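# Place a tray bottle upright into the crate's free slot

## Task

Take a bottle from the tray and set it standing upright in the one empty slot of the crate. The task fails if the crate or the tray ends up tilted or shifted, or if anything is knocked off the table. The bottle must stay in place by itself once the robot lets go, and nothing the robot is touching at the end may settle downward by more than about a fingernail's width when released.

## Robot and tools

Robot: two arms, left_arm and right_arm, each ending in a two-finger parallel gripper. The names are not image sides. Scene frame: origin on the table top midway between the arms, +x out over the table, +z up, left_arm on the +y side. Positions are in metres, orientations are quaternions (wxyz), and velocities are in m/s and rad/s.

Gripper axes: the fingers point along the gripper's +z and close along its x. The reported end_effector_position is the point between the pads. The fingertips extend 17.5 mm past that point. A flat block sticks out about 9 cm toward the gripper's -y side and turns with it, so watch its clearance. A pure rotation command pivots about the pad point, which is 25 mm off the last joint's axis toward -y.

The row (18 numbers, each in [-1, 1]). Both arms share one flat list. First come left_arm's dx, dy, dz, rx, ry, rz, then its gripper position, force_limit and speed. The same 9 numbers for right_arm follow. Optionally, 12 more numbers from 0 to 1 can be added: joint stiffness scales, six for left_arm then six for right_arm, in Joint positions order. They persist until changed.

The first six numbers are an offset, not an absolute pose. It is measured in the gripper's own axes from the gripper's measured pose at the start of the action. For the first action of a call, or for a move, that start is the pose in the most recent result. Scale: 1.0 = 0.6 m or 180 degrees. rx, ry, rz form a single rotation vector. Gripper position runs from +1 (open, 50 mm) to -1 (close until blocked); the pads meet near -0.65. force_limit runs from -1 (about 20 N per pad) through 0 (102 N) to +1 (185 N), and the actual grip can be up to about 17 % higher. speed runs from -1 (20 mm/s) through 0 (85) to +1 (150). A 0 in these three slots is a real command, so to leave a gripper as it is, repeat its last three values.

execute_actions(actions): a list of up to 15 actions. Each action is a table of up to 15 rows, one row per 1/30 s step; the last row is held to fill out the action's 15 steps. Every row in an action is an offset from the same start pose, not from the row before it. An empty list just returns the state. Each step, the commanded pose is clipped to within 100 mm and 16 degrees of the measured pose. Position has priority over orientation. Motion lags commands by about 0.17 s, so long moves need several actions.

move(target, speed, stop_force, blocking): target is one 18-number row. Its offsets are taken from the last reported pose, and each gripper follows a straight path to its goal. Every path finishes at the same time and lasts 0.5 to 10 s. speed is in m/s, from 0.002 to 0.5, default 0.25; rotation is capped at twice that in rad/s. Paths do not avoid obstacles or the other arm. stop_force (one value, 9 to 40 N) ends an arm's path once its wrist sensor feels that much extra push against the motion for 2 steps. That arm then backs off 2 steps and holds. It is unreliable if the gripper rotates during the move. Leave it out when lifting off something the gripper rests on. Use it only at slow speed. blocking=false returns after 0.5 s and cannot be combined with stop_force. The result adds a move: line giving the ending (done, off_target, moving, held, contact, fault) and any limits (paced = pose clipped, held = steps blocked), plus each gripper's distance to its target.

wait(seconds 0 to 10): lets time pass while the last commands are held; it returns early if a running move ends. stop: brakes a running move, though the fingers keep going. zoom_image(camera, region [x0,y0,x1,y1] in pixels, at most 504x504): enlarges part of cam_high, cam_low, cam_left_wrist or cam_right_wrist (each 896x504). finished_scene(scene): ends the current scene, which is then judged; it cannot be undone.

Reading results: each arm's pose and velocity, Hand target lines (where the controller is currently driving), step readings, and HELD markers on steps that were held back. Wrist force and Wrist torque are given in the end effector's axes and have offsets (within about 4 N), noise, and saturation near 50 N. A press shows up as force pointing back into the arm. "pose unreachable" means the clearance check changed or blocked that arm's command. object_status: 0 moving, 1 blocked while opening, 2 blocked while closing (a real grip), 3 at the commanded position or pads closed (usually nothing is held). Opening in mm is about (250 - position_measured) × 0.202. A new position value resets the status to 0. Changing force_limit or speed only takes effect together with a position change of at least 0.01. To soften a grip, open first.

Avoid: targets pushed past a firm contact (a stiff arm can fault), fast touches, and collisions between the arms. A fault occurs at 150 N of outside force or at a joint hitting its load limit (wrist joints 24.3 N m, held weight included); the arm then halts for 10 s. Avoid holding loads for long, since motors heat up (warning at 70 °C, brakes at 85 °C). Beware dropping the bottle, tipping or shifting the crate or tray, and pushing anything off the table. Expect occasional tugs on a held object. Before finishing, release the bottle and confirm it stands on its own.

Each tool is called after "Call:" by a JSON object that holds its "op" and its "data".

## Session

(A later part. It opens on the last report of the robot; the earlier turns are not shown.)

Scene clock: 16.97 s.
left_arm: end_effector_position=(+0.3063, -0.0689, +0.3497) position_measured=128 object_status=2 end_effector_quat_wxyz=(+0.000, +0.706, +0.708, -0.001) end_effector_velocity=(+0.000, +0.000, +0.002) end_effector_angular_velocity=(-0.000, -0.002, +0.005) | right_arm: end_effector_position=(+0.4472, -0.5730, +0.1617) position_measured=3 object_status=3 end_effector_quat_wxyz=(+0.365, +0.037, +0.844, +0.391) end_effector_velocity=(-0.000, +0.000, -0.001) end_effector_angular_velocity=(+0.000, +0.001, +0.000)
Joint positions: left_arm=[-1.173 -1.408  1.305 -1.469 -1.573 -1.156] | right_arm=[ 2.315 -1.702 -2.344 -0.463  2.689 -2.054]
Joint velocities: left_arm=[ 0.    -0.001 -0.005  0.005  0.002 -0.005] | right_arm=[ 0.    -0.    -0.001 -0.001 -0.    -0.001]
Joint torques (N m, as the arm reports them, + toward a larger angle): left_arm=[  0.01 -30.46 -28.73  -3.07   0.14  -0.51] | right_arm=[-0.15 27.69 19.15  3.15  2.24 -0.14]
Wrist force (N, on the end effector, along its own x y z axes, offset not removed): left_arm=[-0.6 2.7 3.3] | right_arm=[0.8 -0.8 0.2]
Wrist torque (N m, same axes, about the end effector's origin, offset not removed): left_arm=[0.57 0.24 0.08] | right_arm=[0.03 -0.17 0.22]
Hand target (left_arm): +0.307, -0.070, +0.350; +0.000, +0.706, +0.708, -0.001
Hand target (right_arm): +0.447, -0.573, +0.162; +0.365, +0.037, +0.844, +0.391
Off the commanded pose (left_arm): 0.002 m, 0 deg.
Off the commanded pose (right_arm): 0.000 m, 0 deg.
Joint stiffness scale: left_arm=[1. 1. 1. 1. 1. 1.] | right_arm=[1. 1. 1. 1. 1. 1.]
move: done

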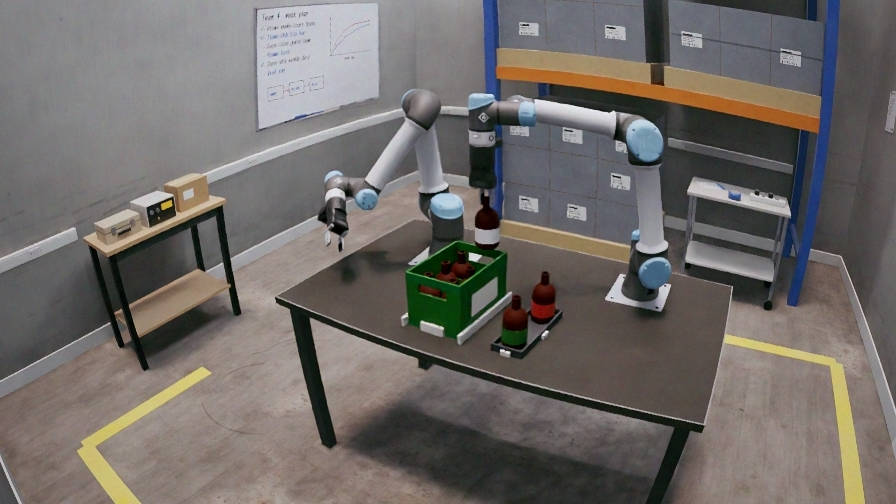

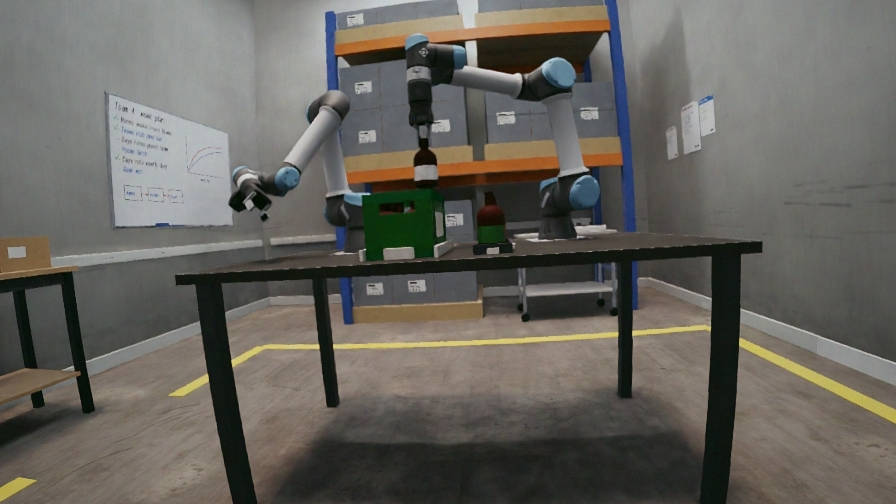

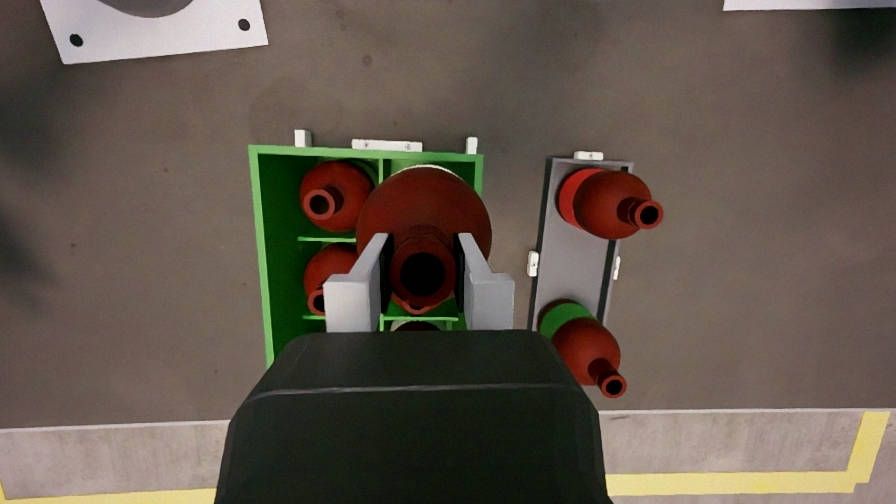

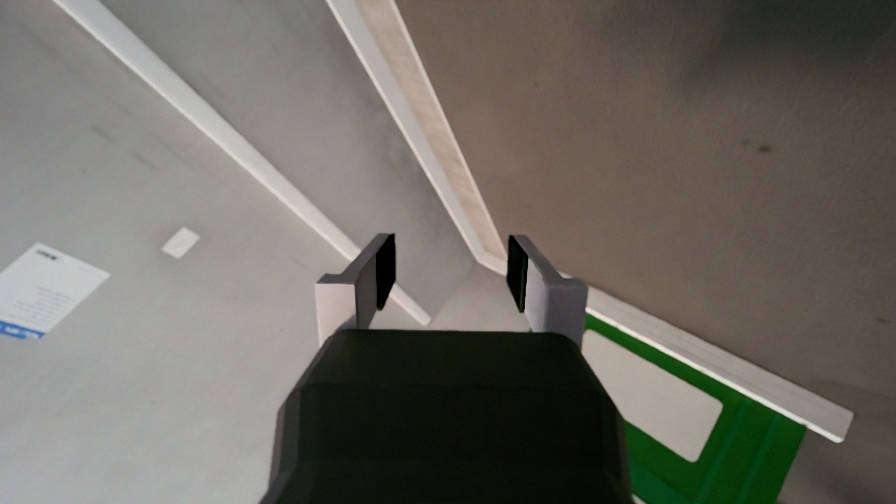

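Call:
{"op": "move", "data": {"target": [-0.008,0.004,0.31,0,0,0,-1,-0.5,0,0,0,0,0,0,0,1,0,0], "speed": 0.08, "stop_force": 10}}

Call:
{"op": "move", "data": {"target": [0,0,0.03,0,0,0,-1,-0.5,0,0,0,0,0,0,0,1,0,0], "speed": 0.01, "stop_force": 9}}

Scene clock: 22.10 s.
left_arm: end_effector_position=(+0.3088, -0.0748, +0.1657) position_measured=128 object_status=2 end_effector_quat_wxyz=(+0.001, +0.706, +0.708, -0.001) end_effector_velocity=(+0.003, -0.002, +0.002) end_effector_angular_velocity=(-0.011, -0.006, +0.003) | right_arm: end_effector_position=(+0.4472, -0.5730, +0.1617) position_measured=3 object_status=3 end_effector_quat_wxyz=(+0.365, +0.037, +0.844, +0.391) end_effector_velocity=(+0.000, -0.000, +0.000) end_effector_angular_velocity=(-0.000, -0.000, -0.000)
Joint positions: left_arm=[-1.174 -1.339  1.699 -1.934 -1.572 -1.156] | right_arm=[ 2.315 -1.702 -2.344 -0.463  2.689 -2.054]
Joint velocities: left_arm=[ 0.003 -0.001 -0.    -0.012  0.001  0.   ] | right_arm=[-0.     0.     0.001 -0.    -0.     0.001]
Joint torques (N m, as the arm reports them, + toward a larger angle): left_arm=[  1.45 -33.57 -21.45  -3.5   -0.51   0.31] | right_arm=[ 0.35 26.88 18.11  3.16  2.23 -0.09]
Wrist force (N, on the end effector, along its own x y z axes, offset not removed): left_arm=[1.3 1.9 3.1] | right_arm=[0.1 -0.2 0.1]
Wrist torque (N m, same axes, about the end effector's origin, offset not removed): left_arm=[0.48 -0.12 0.04] | right_arm=[0.15 -0.09 0.21]
Hand target (left_arm): +0.309, -0.074, +0.164; -0.000, +0.706, +0.708, -0.001
Hand target (right_arm): +0.447, -0.573, +0.162; +0.365, +0.037, +0.844, +0.391
Off the commanded pose (left_arm): 0.002 m, 0 deg.
Off the commanded pose (right_arm): 0.000 m, 0 deg.
Joint stiffness scale: left_arm=[1. 1. 1. 1. 1. 1.] | right_arm=[1. 1. 1. 1. 1. 1.]
move: done

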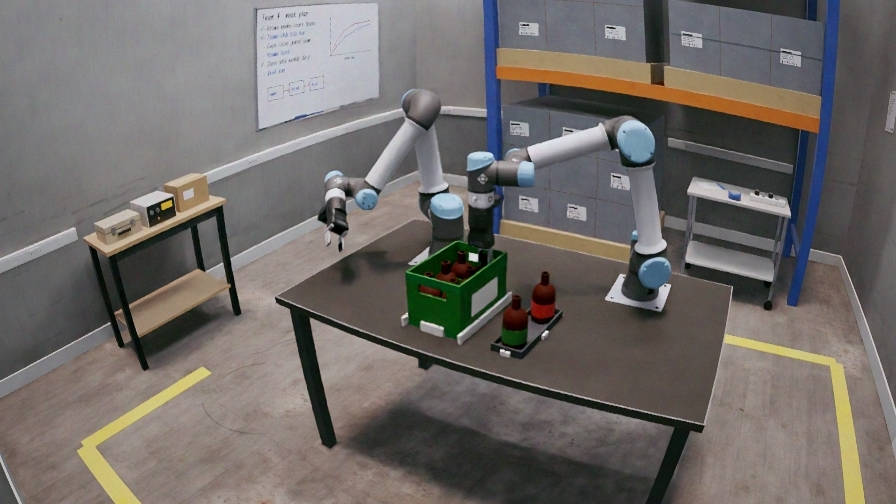

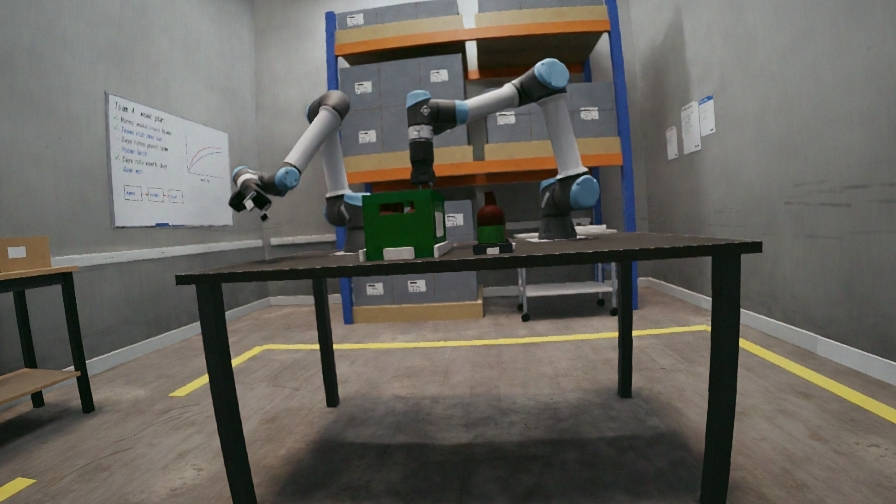

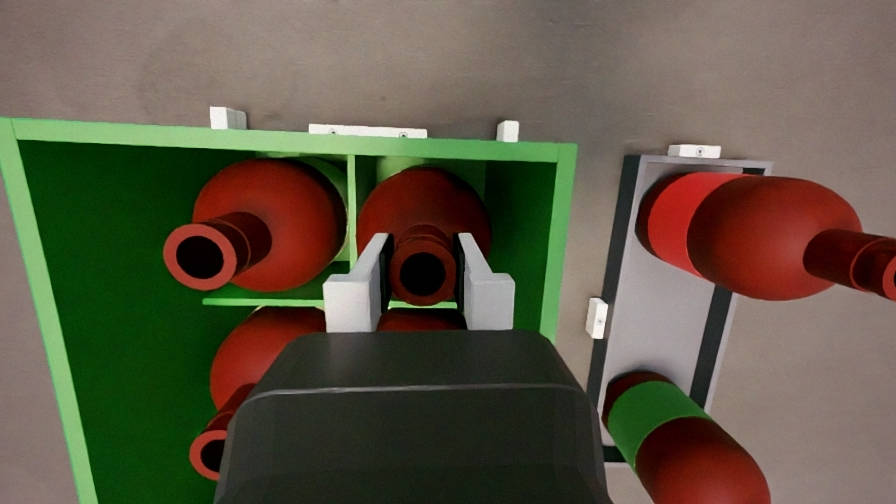

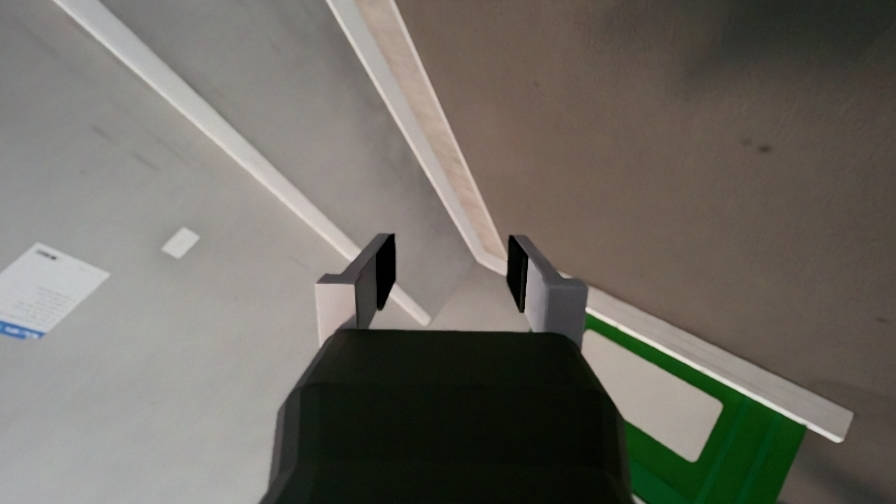

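Scene clock: 23.87 s.
left_arm: end_effector_position=(+0.3096, -0.0764, +0.1563) position_measured=128 object_status=2 end_effector_quat_wxyz=(+0.004, +0.706, +0.708, -0.003) end_effector_velocity=(-0.001, +0.001, +0.000) end_effector_angular_velocity=(+0.003, +0.002, -0.002) | right_arm: end_effector_position=(+0.4472, -0.5730, +0.1617) position_measured=3 object_status=3 end_effector_quat_wxyz=(+0.365, +0.037, +0.844, +0.391) end_effector_velocity=(+0.000, -0.000, +0.001) end_effector_angular_velocity=(-0.001, -0.001, +0.000)
Joint positions: left_arm=[-1.174 -1.331  1.716 -1.966 -1.572 -1.156] | right_arm=[ 2.315 -1.702 -2.344 -0.463  2.689 -2.054]
Joint velocities: left_arm=[-0.001 -0.001 -0.     0.005 -0.     0.001] | right_arm=[ 0.     0.     0.001  0.     0.    -0.001]
Joint torques (N m, as the arm reports them, + toward a larger angle): left_arm=[  0.6  -32.82 -22.1   -3.1    0.04  -0.16] | right_arm=[-0.51 27.48 18.19  3.17  2.11 -0.01]
Wrist force (N, on the end effector, along its own x y z axes, offset not removed): left_arm=[2.1 2.1 -4.5] | right_arm=[0.5 -0.6 1.4]
Wrist torque (N m, same axes, about the end effector's origin, offset not removed): left_arm=[0.68 0.46 0.05] | right_arm=[0.13 -0.10 0.22]
Hand target (left_arm): +0.309, -0.076, +0.156; +0.004, +0.706, +0.708, -0.002
Hand target (right_arm): +0.447, -0.573, +0.162; +0.365, +0.037, +0.844, +0.391
Off the commanded pose (left_arm): 0.009 m, 0 deg.
Off the commanded pose (right_arm): 0.000 m, 0 deg.
Joint stiffness scale: left_arm=[1. 1. 1. 1. 1. 1.] | right_arm=[1. 1. 1. 1. 1. 1.]
move: contact (left_arm)

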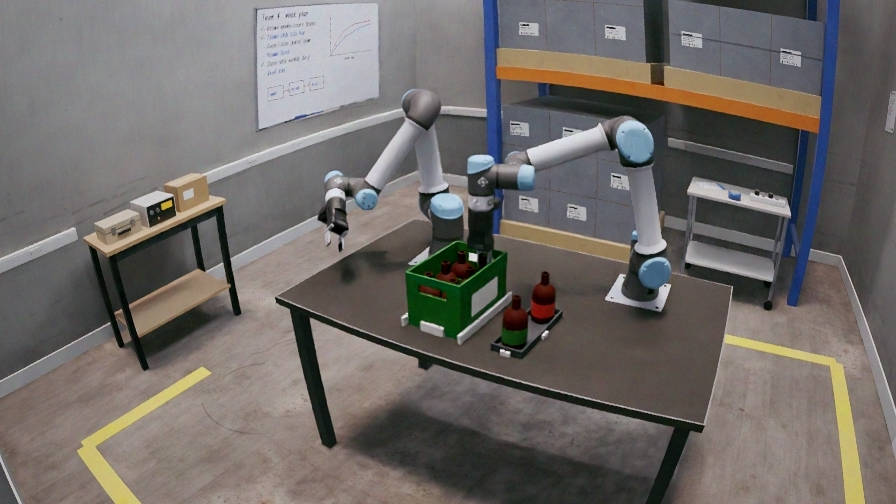

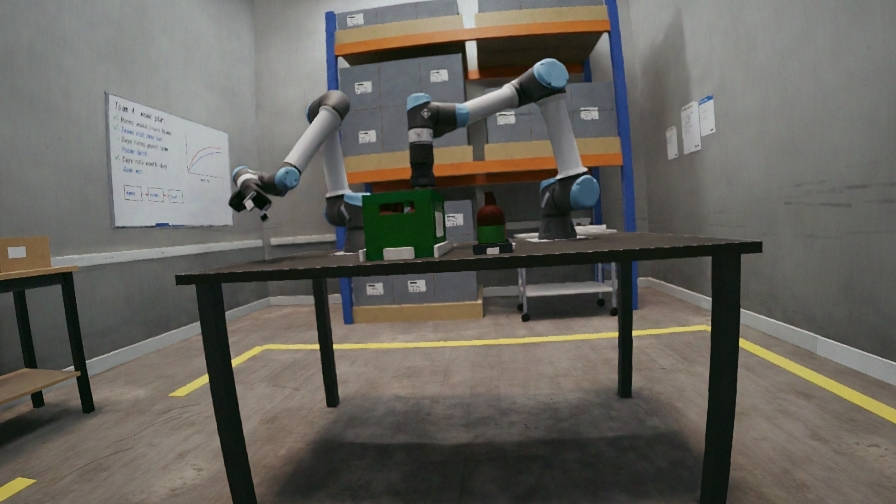

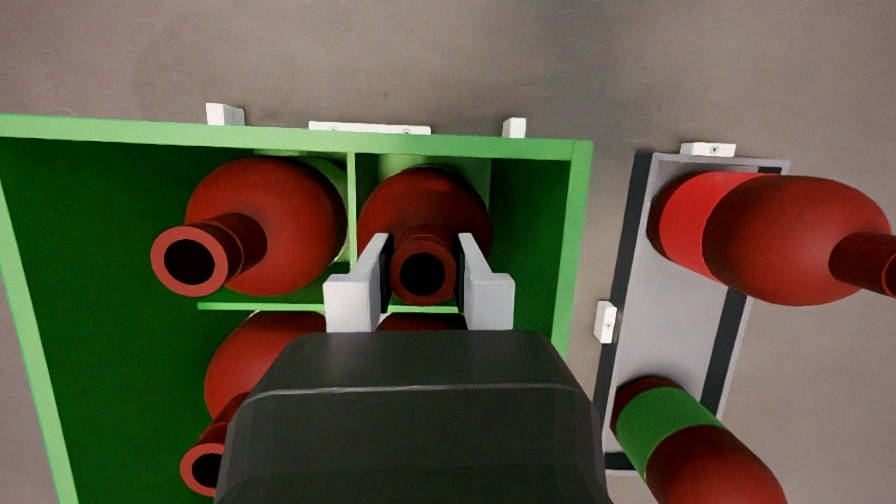

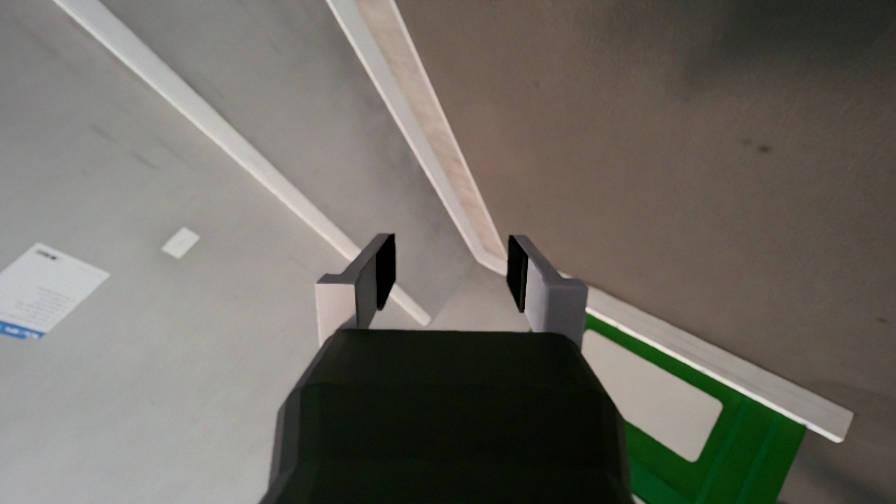

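Call:
{"op": "move", "data": {"target": [0,0,0,0,0,0,0.8,-0.5,0,0,0,0,0,0,0,1,0,0]}}

Call:
{"op": "move", "data": {"target": [0,0,-0.1,0,0,0,0.8,-0.5,0,0,0,0,0,0,0,1,0,0]}}

Call:
{"op": "finished_scene", "data": {"scene": 2}}

Scene clock: 28.13 s.
left_arm: end_effector_position=(+0.3095, -0.0762, +0.1563) position_measured=32 object_status=3 end_effector_quat_wxyz=(+0.004, +0.706, +0.708, -0.002) end_effector_velocity=(-0.000, -0.000, -0.000) end_effector_angular_velocity=(+0.000, +0.001, +0.000) | right_arm: end_effector_position=(+0.4472, -0.5730, +0.1617) position_measured=3 object_status=3 end_effector_quat_wxyz=(+0.365, +0.037, +0.844, +0.391) end_effector_velocity=(+0.001, -0.001, +0.001) end_effector_angular_velocity=(-0.002, -0.002, -0.000)
Joint positions: left_arm=[-1.174 -1.331  1.716 -1.966 -1.572 -1.156] | right_arm=[ 2.315 -1.702 -2.344 -0.463  2.689 -2.054]
Joint velocities: left_arm=[-0.     0.001 -0.    -0.    -0.001 -0.   ] | right_arm=[ 0.    -0.     0.003 -0.    -0.     0.   ]
Joint torques (N m, as the arm reports them, + toward a larger angle): left_arm=[  0.78 -34.1  -23.23  -3.37  -0.14  -0.19] | right_arm=[ 0.47 26.94 18.22  2.92  2.32  0.  ]
Wrist force (N, on the end effector, along its own x y z axes, offset not removed): left_arm=[-1.3 3.3 0.1] | right_arm=[0.3 0.3 -0.2]
Wrist torque (N m, same axes, about the end effector's origin, offset not removed): left_arm=[0.70 0.42 0.05] | right_arm=[0.26 -0.09 0.16]
Hand target (left_arm): +0.310, -0.076, +0.156; +0.004, +0.706, +0.708, -0.003
Hand target (right_arm): +0.447, -0.573, +0.162; +0.365, +0.037, +0.844, +0.391
Off the commanded pose (left_arm): 0.000 m, 0 deg.
Off the commanded pose (right_arm): 0.000 m, 0 deg.
Joint stiffness scale: left_arm=[1. 1. 1. 1. 1. 1.] | right_arm=[1. 1. 1. 1. 1. 1.]
move: done

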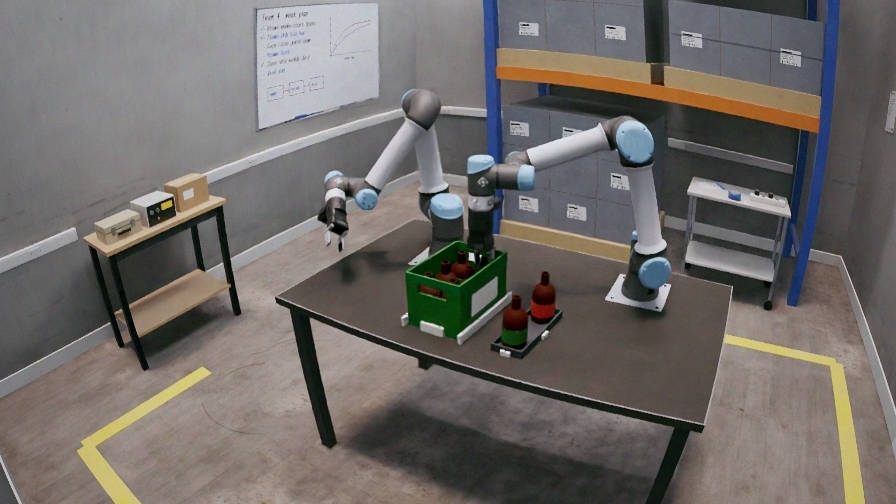

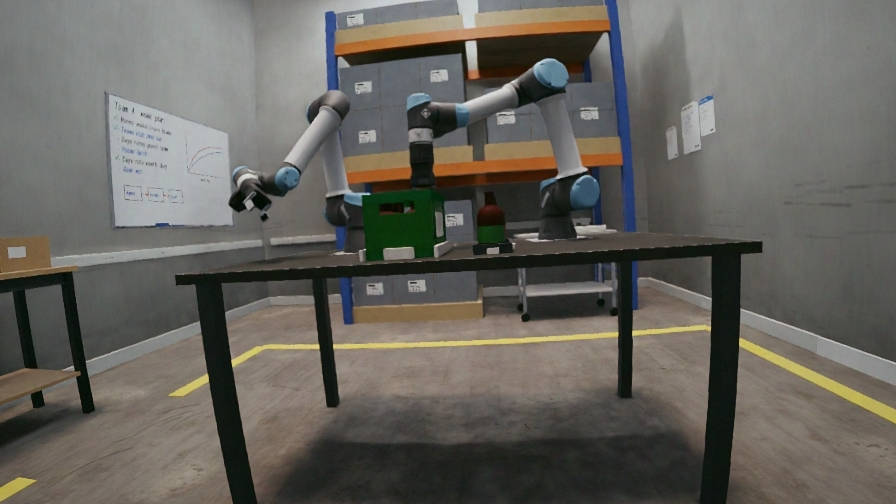

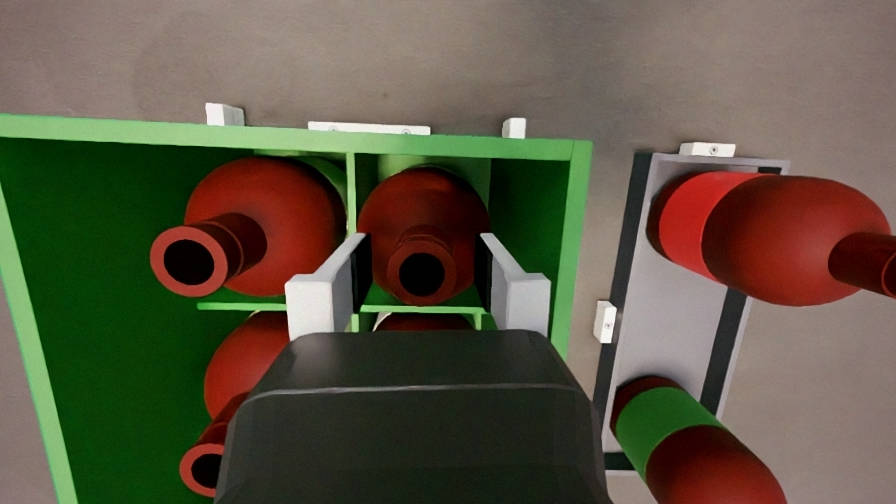

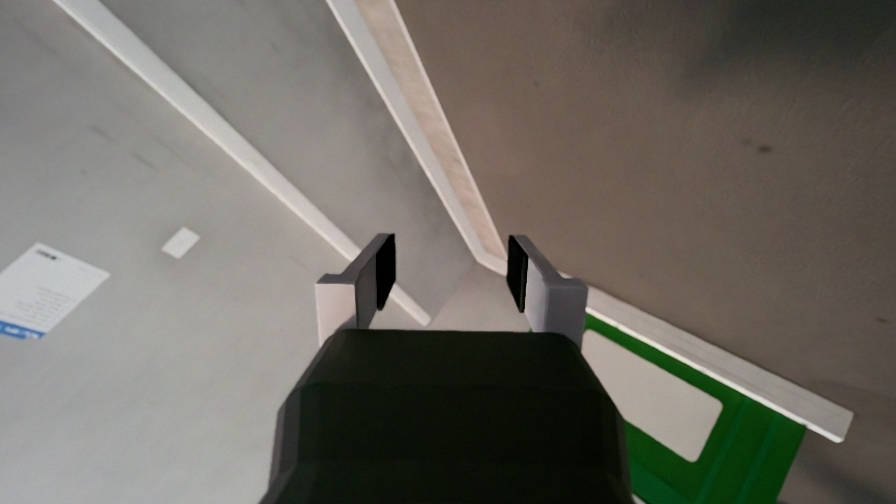

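Scene clock: 29.10 s.
left_arm: end_effector_position=(+0.3088, -0.0748, +0.2154) position_measured=32 object_status=3 end_effector_quat_wxyz=(+0.004, +0.706, +0.708, -0.002) end_effector_velocity=(-0.000, +0.001, +0.001) end_effector_angular_velocity=(+0.006, +0.002, +0.000) | right_arm: end_effector_position=(+0.4472, -0.5730, +0.1617) position_measured=3 object_status=3 end_effector_quat_wxyz=(+0.365, +0.037, +0.844, +0.391) end_effector_velocity=(+0.000, -0.000, -0.000) end_effector_angular_velocity=(+0.000, +0.001, -0.000)
Joint positions: left_arm=[-1.174 -1.377  1.615 -1.818 -1.572 -1.156] | right_arm=[ 2.315 -1.702 -2.344 -0.463  2.689 -2.054]
Joint velocities: left_arm=[ 0.    -0.    -0.003  0.009  0.001 -0.   ] | right_arm=[ 0.    -0.     0.001 -0.001 -0.     0.001]
Joint torques (N m, as the arm reports them, + toward a larger angle): left_arm=[  0.59 -31.14 -26.92  -2.35  -0.12  -0.11] | right_arm=[ 0.32 28.03 18.85  3.23  2.23 -0.16]
Wrist force (N, on the end effector, along its own x y z axes, offset not removed): left_arm=[-0.2 2.2 -0.1] | right_arm=[1.5 -0.4 0.3]
Wrist torque (N m, same axes, about the end effector's origin, offset not removed): left_arm=[0.49 0.17 0.04] | right_arm=[0.11 -0.30 0.22]
Hand target (left_arm): +0.309, -0.076, +0.216; +0.004, +0.706, +0.708, -0.002
Hand target (right_arm): +0.447, -0.573, +0.162; +0.365, +0.037, +0.844, +0.391
Off the commanded pose (left_arm): 0.001 m, 0 deg.
Off the commanded pose (right_arm): 0.000 m, 0 deg.
Joint stiffness scale: left_arm=[1. 1. 1. 1. 1. 1.] | right_arm=[1. 1. 1. 1. 1. 1.]
move: done

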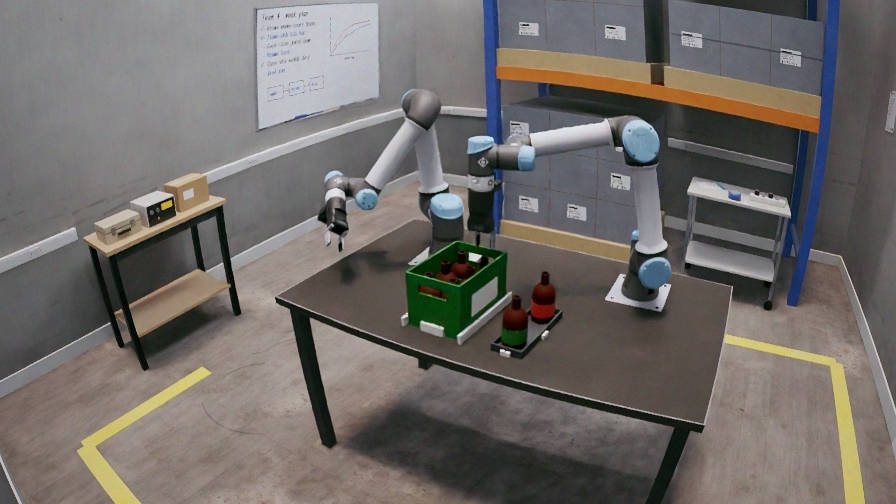

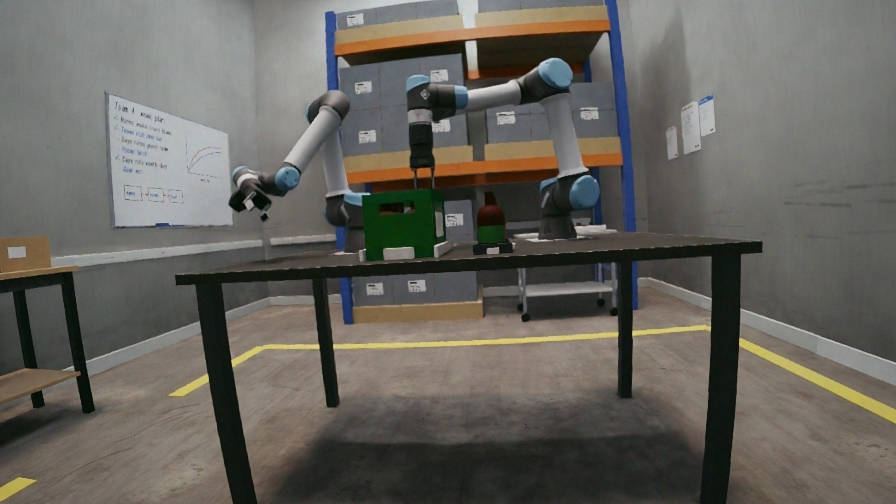

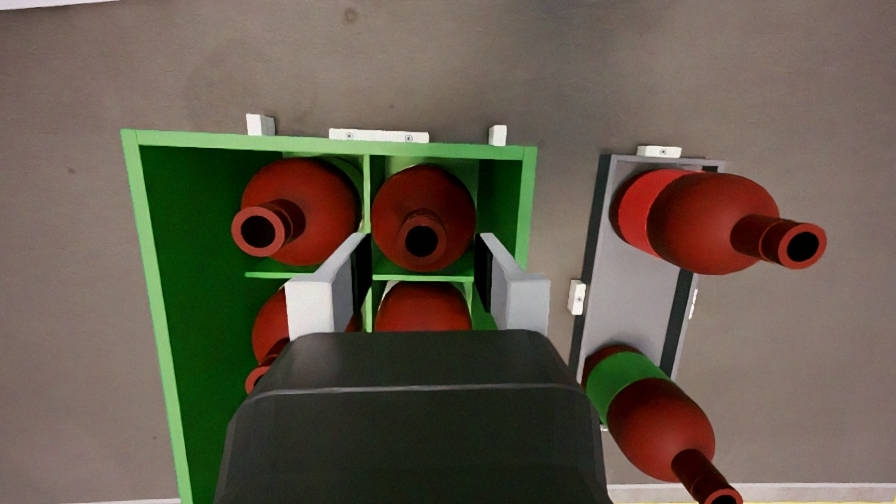

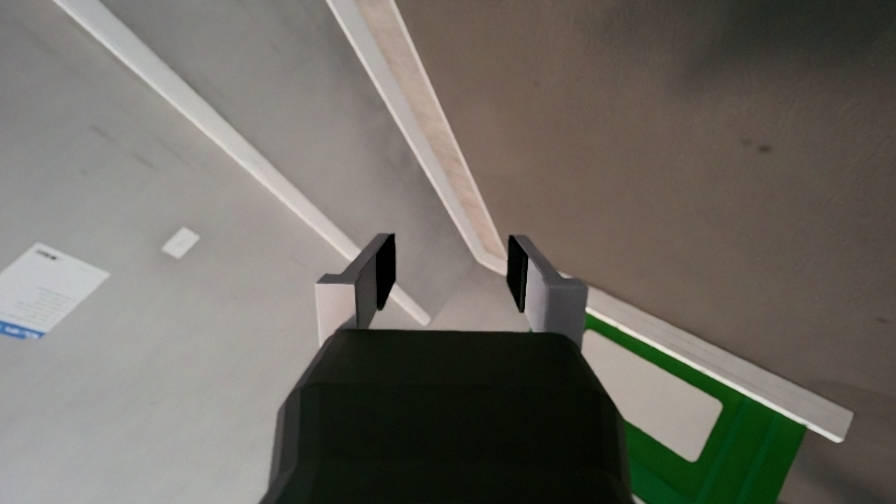

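The scene is finished: the task was done.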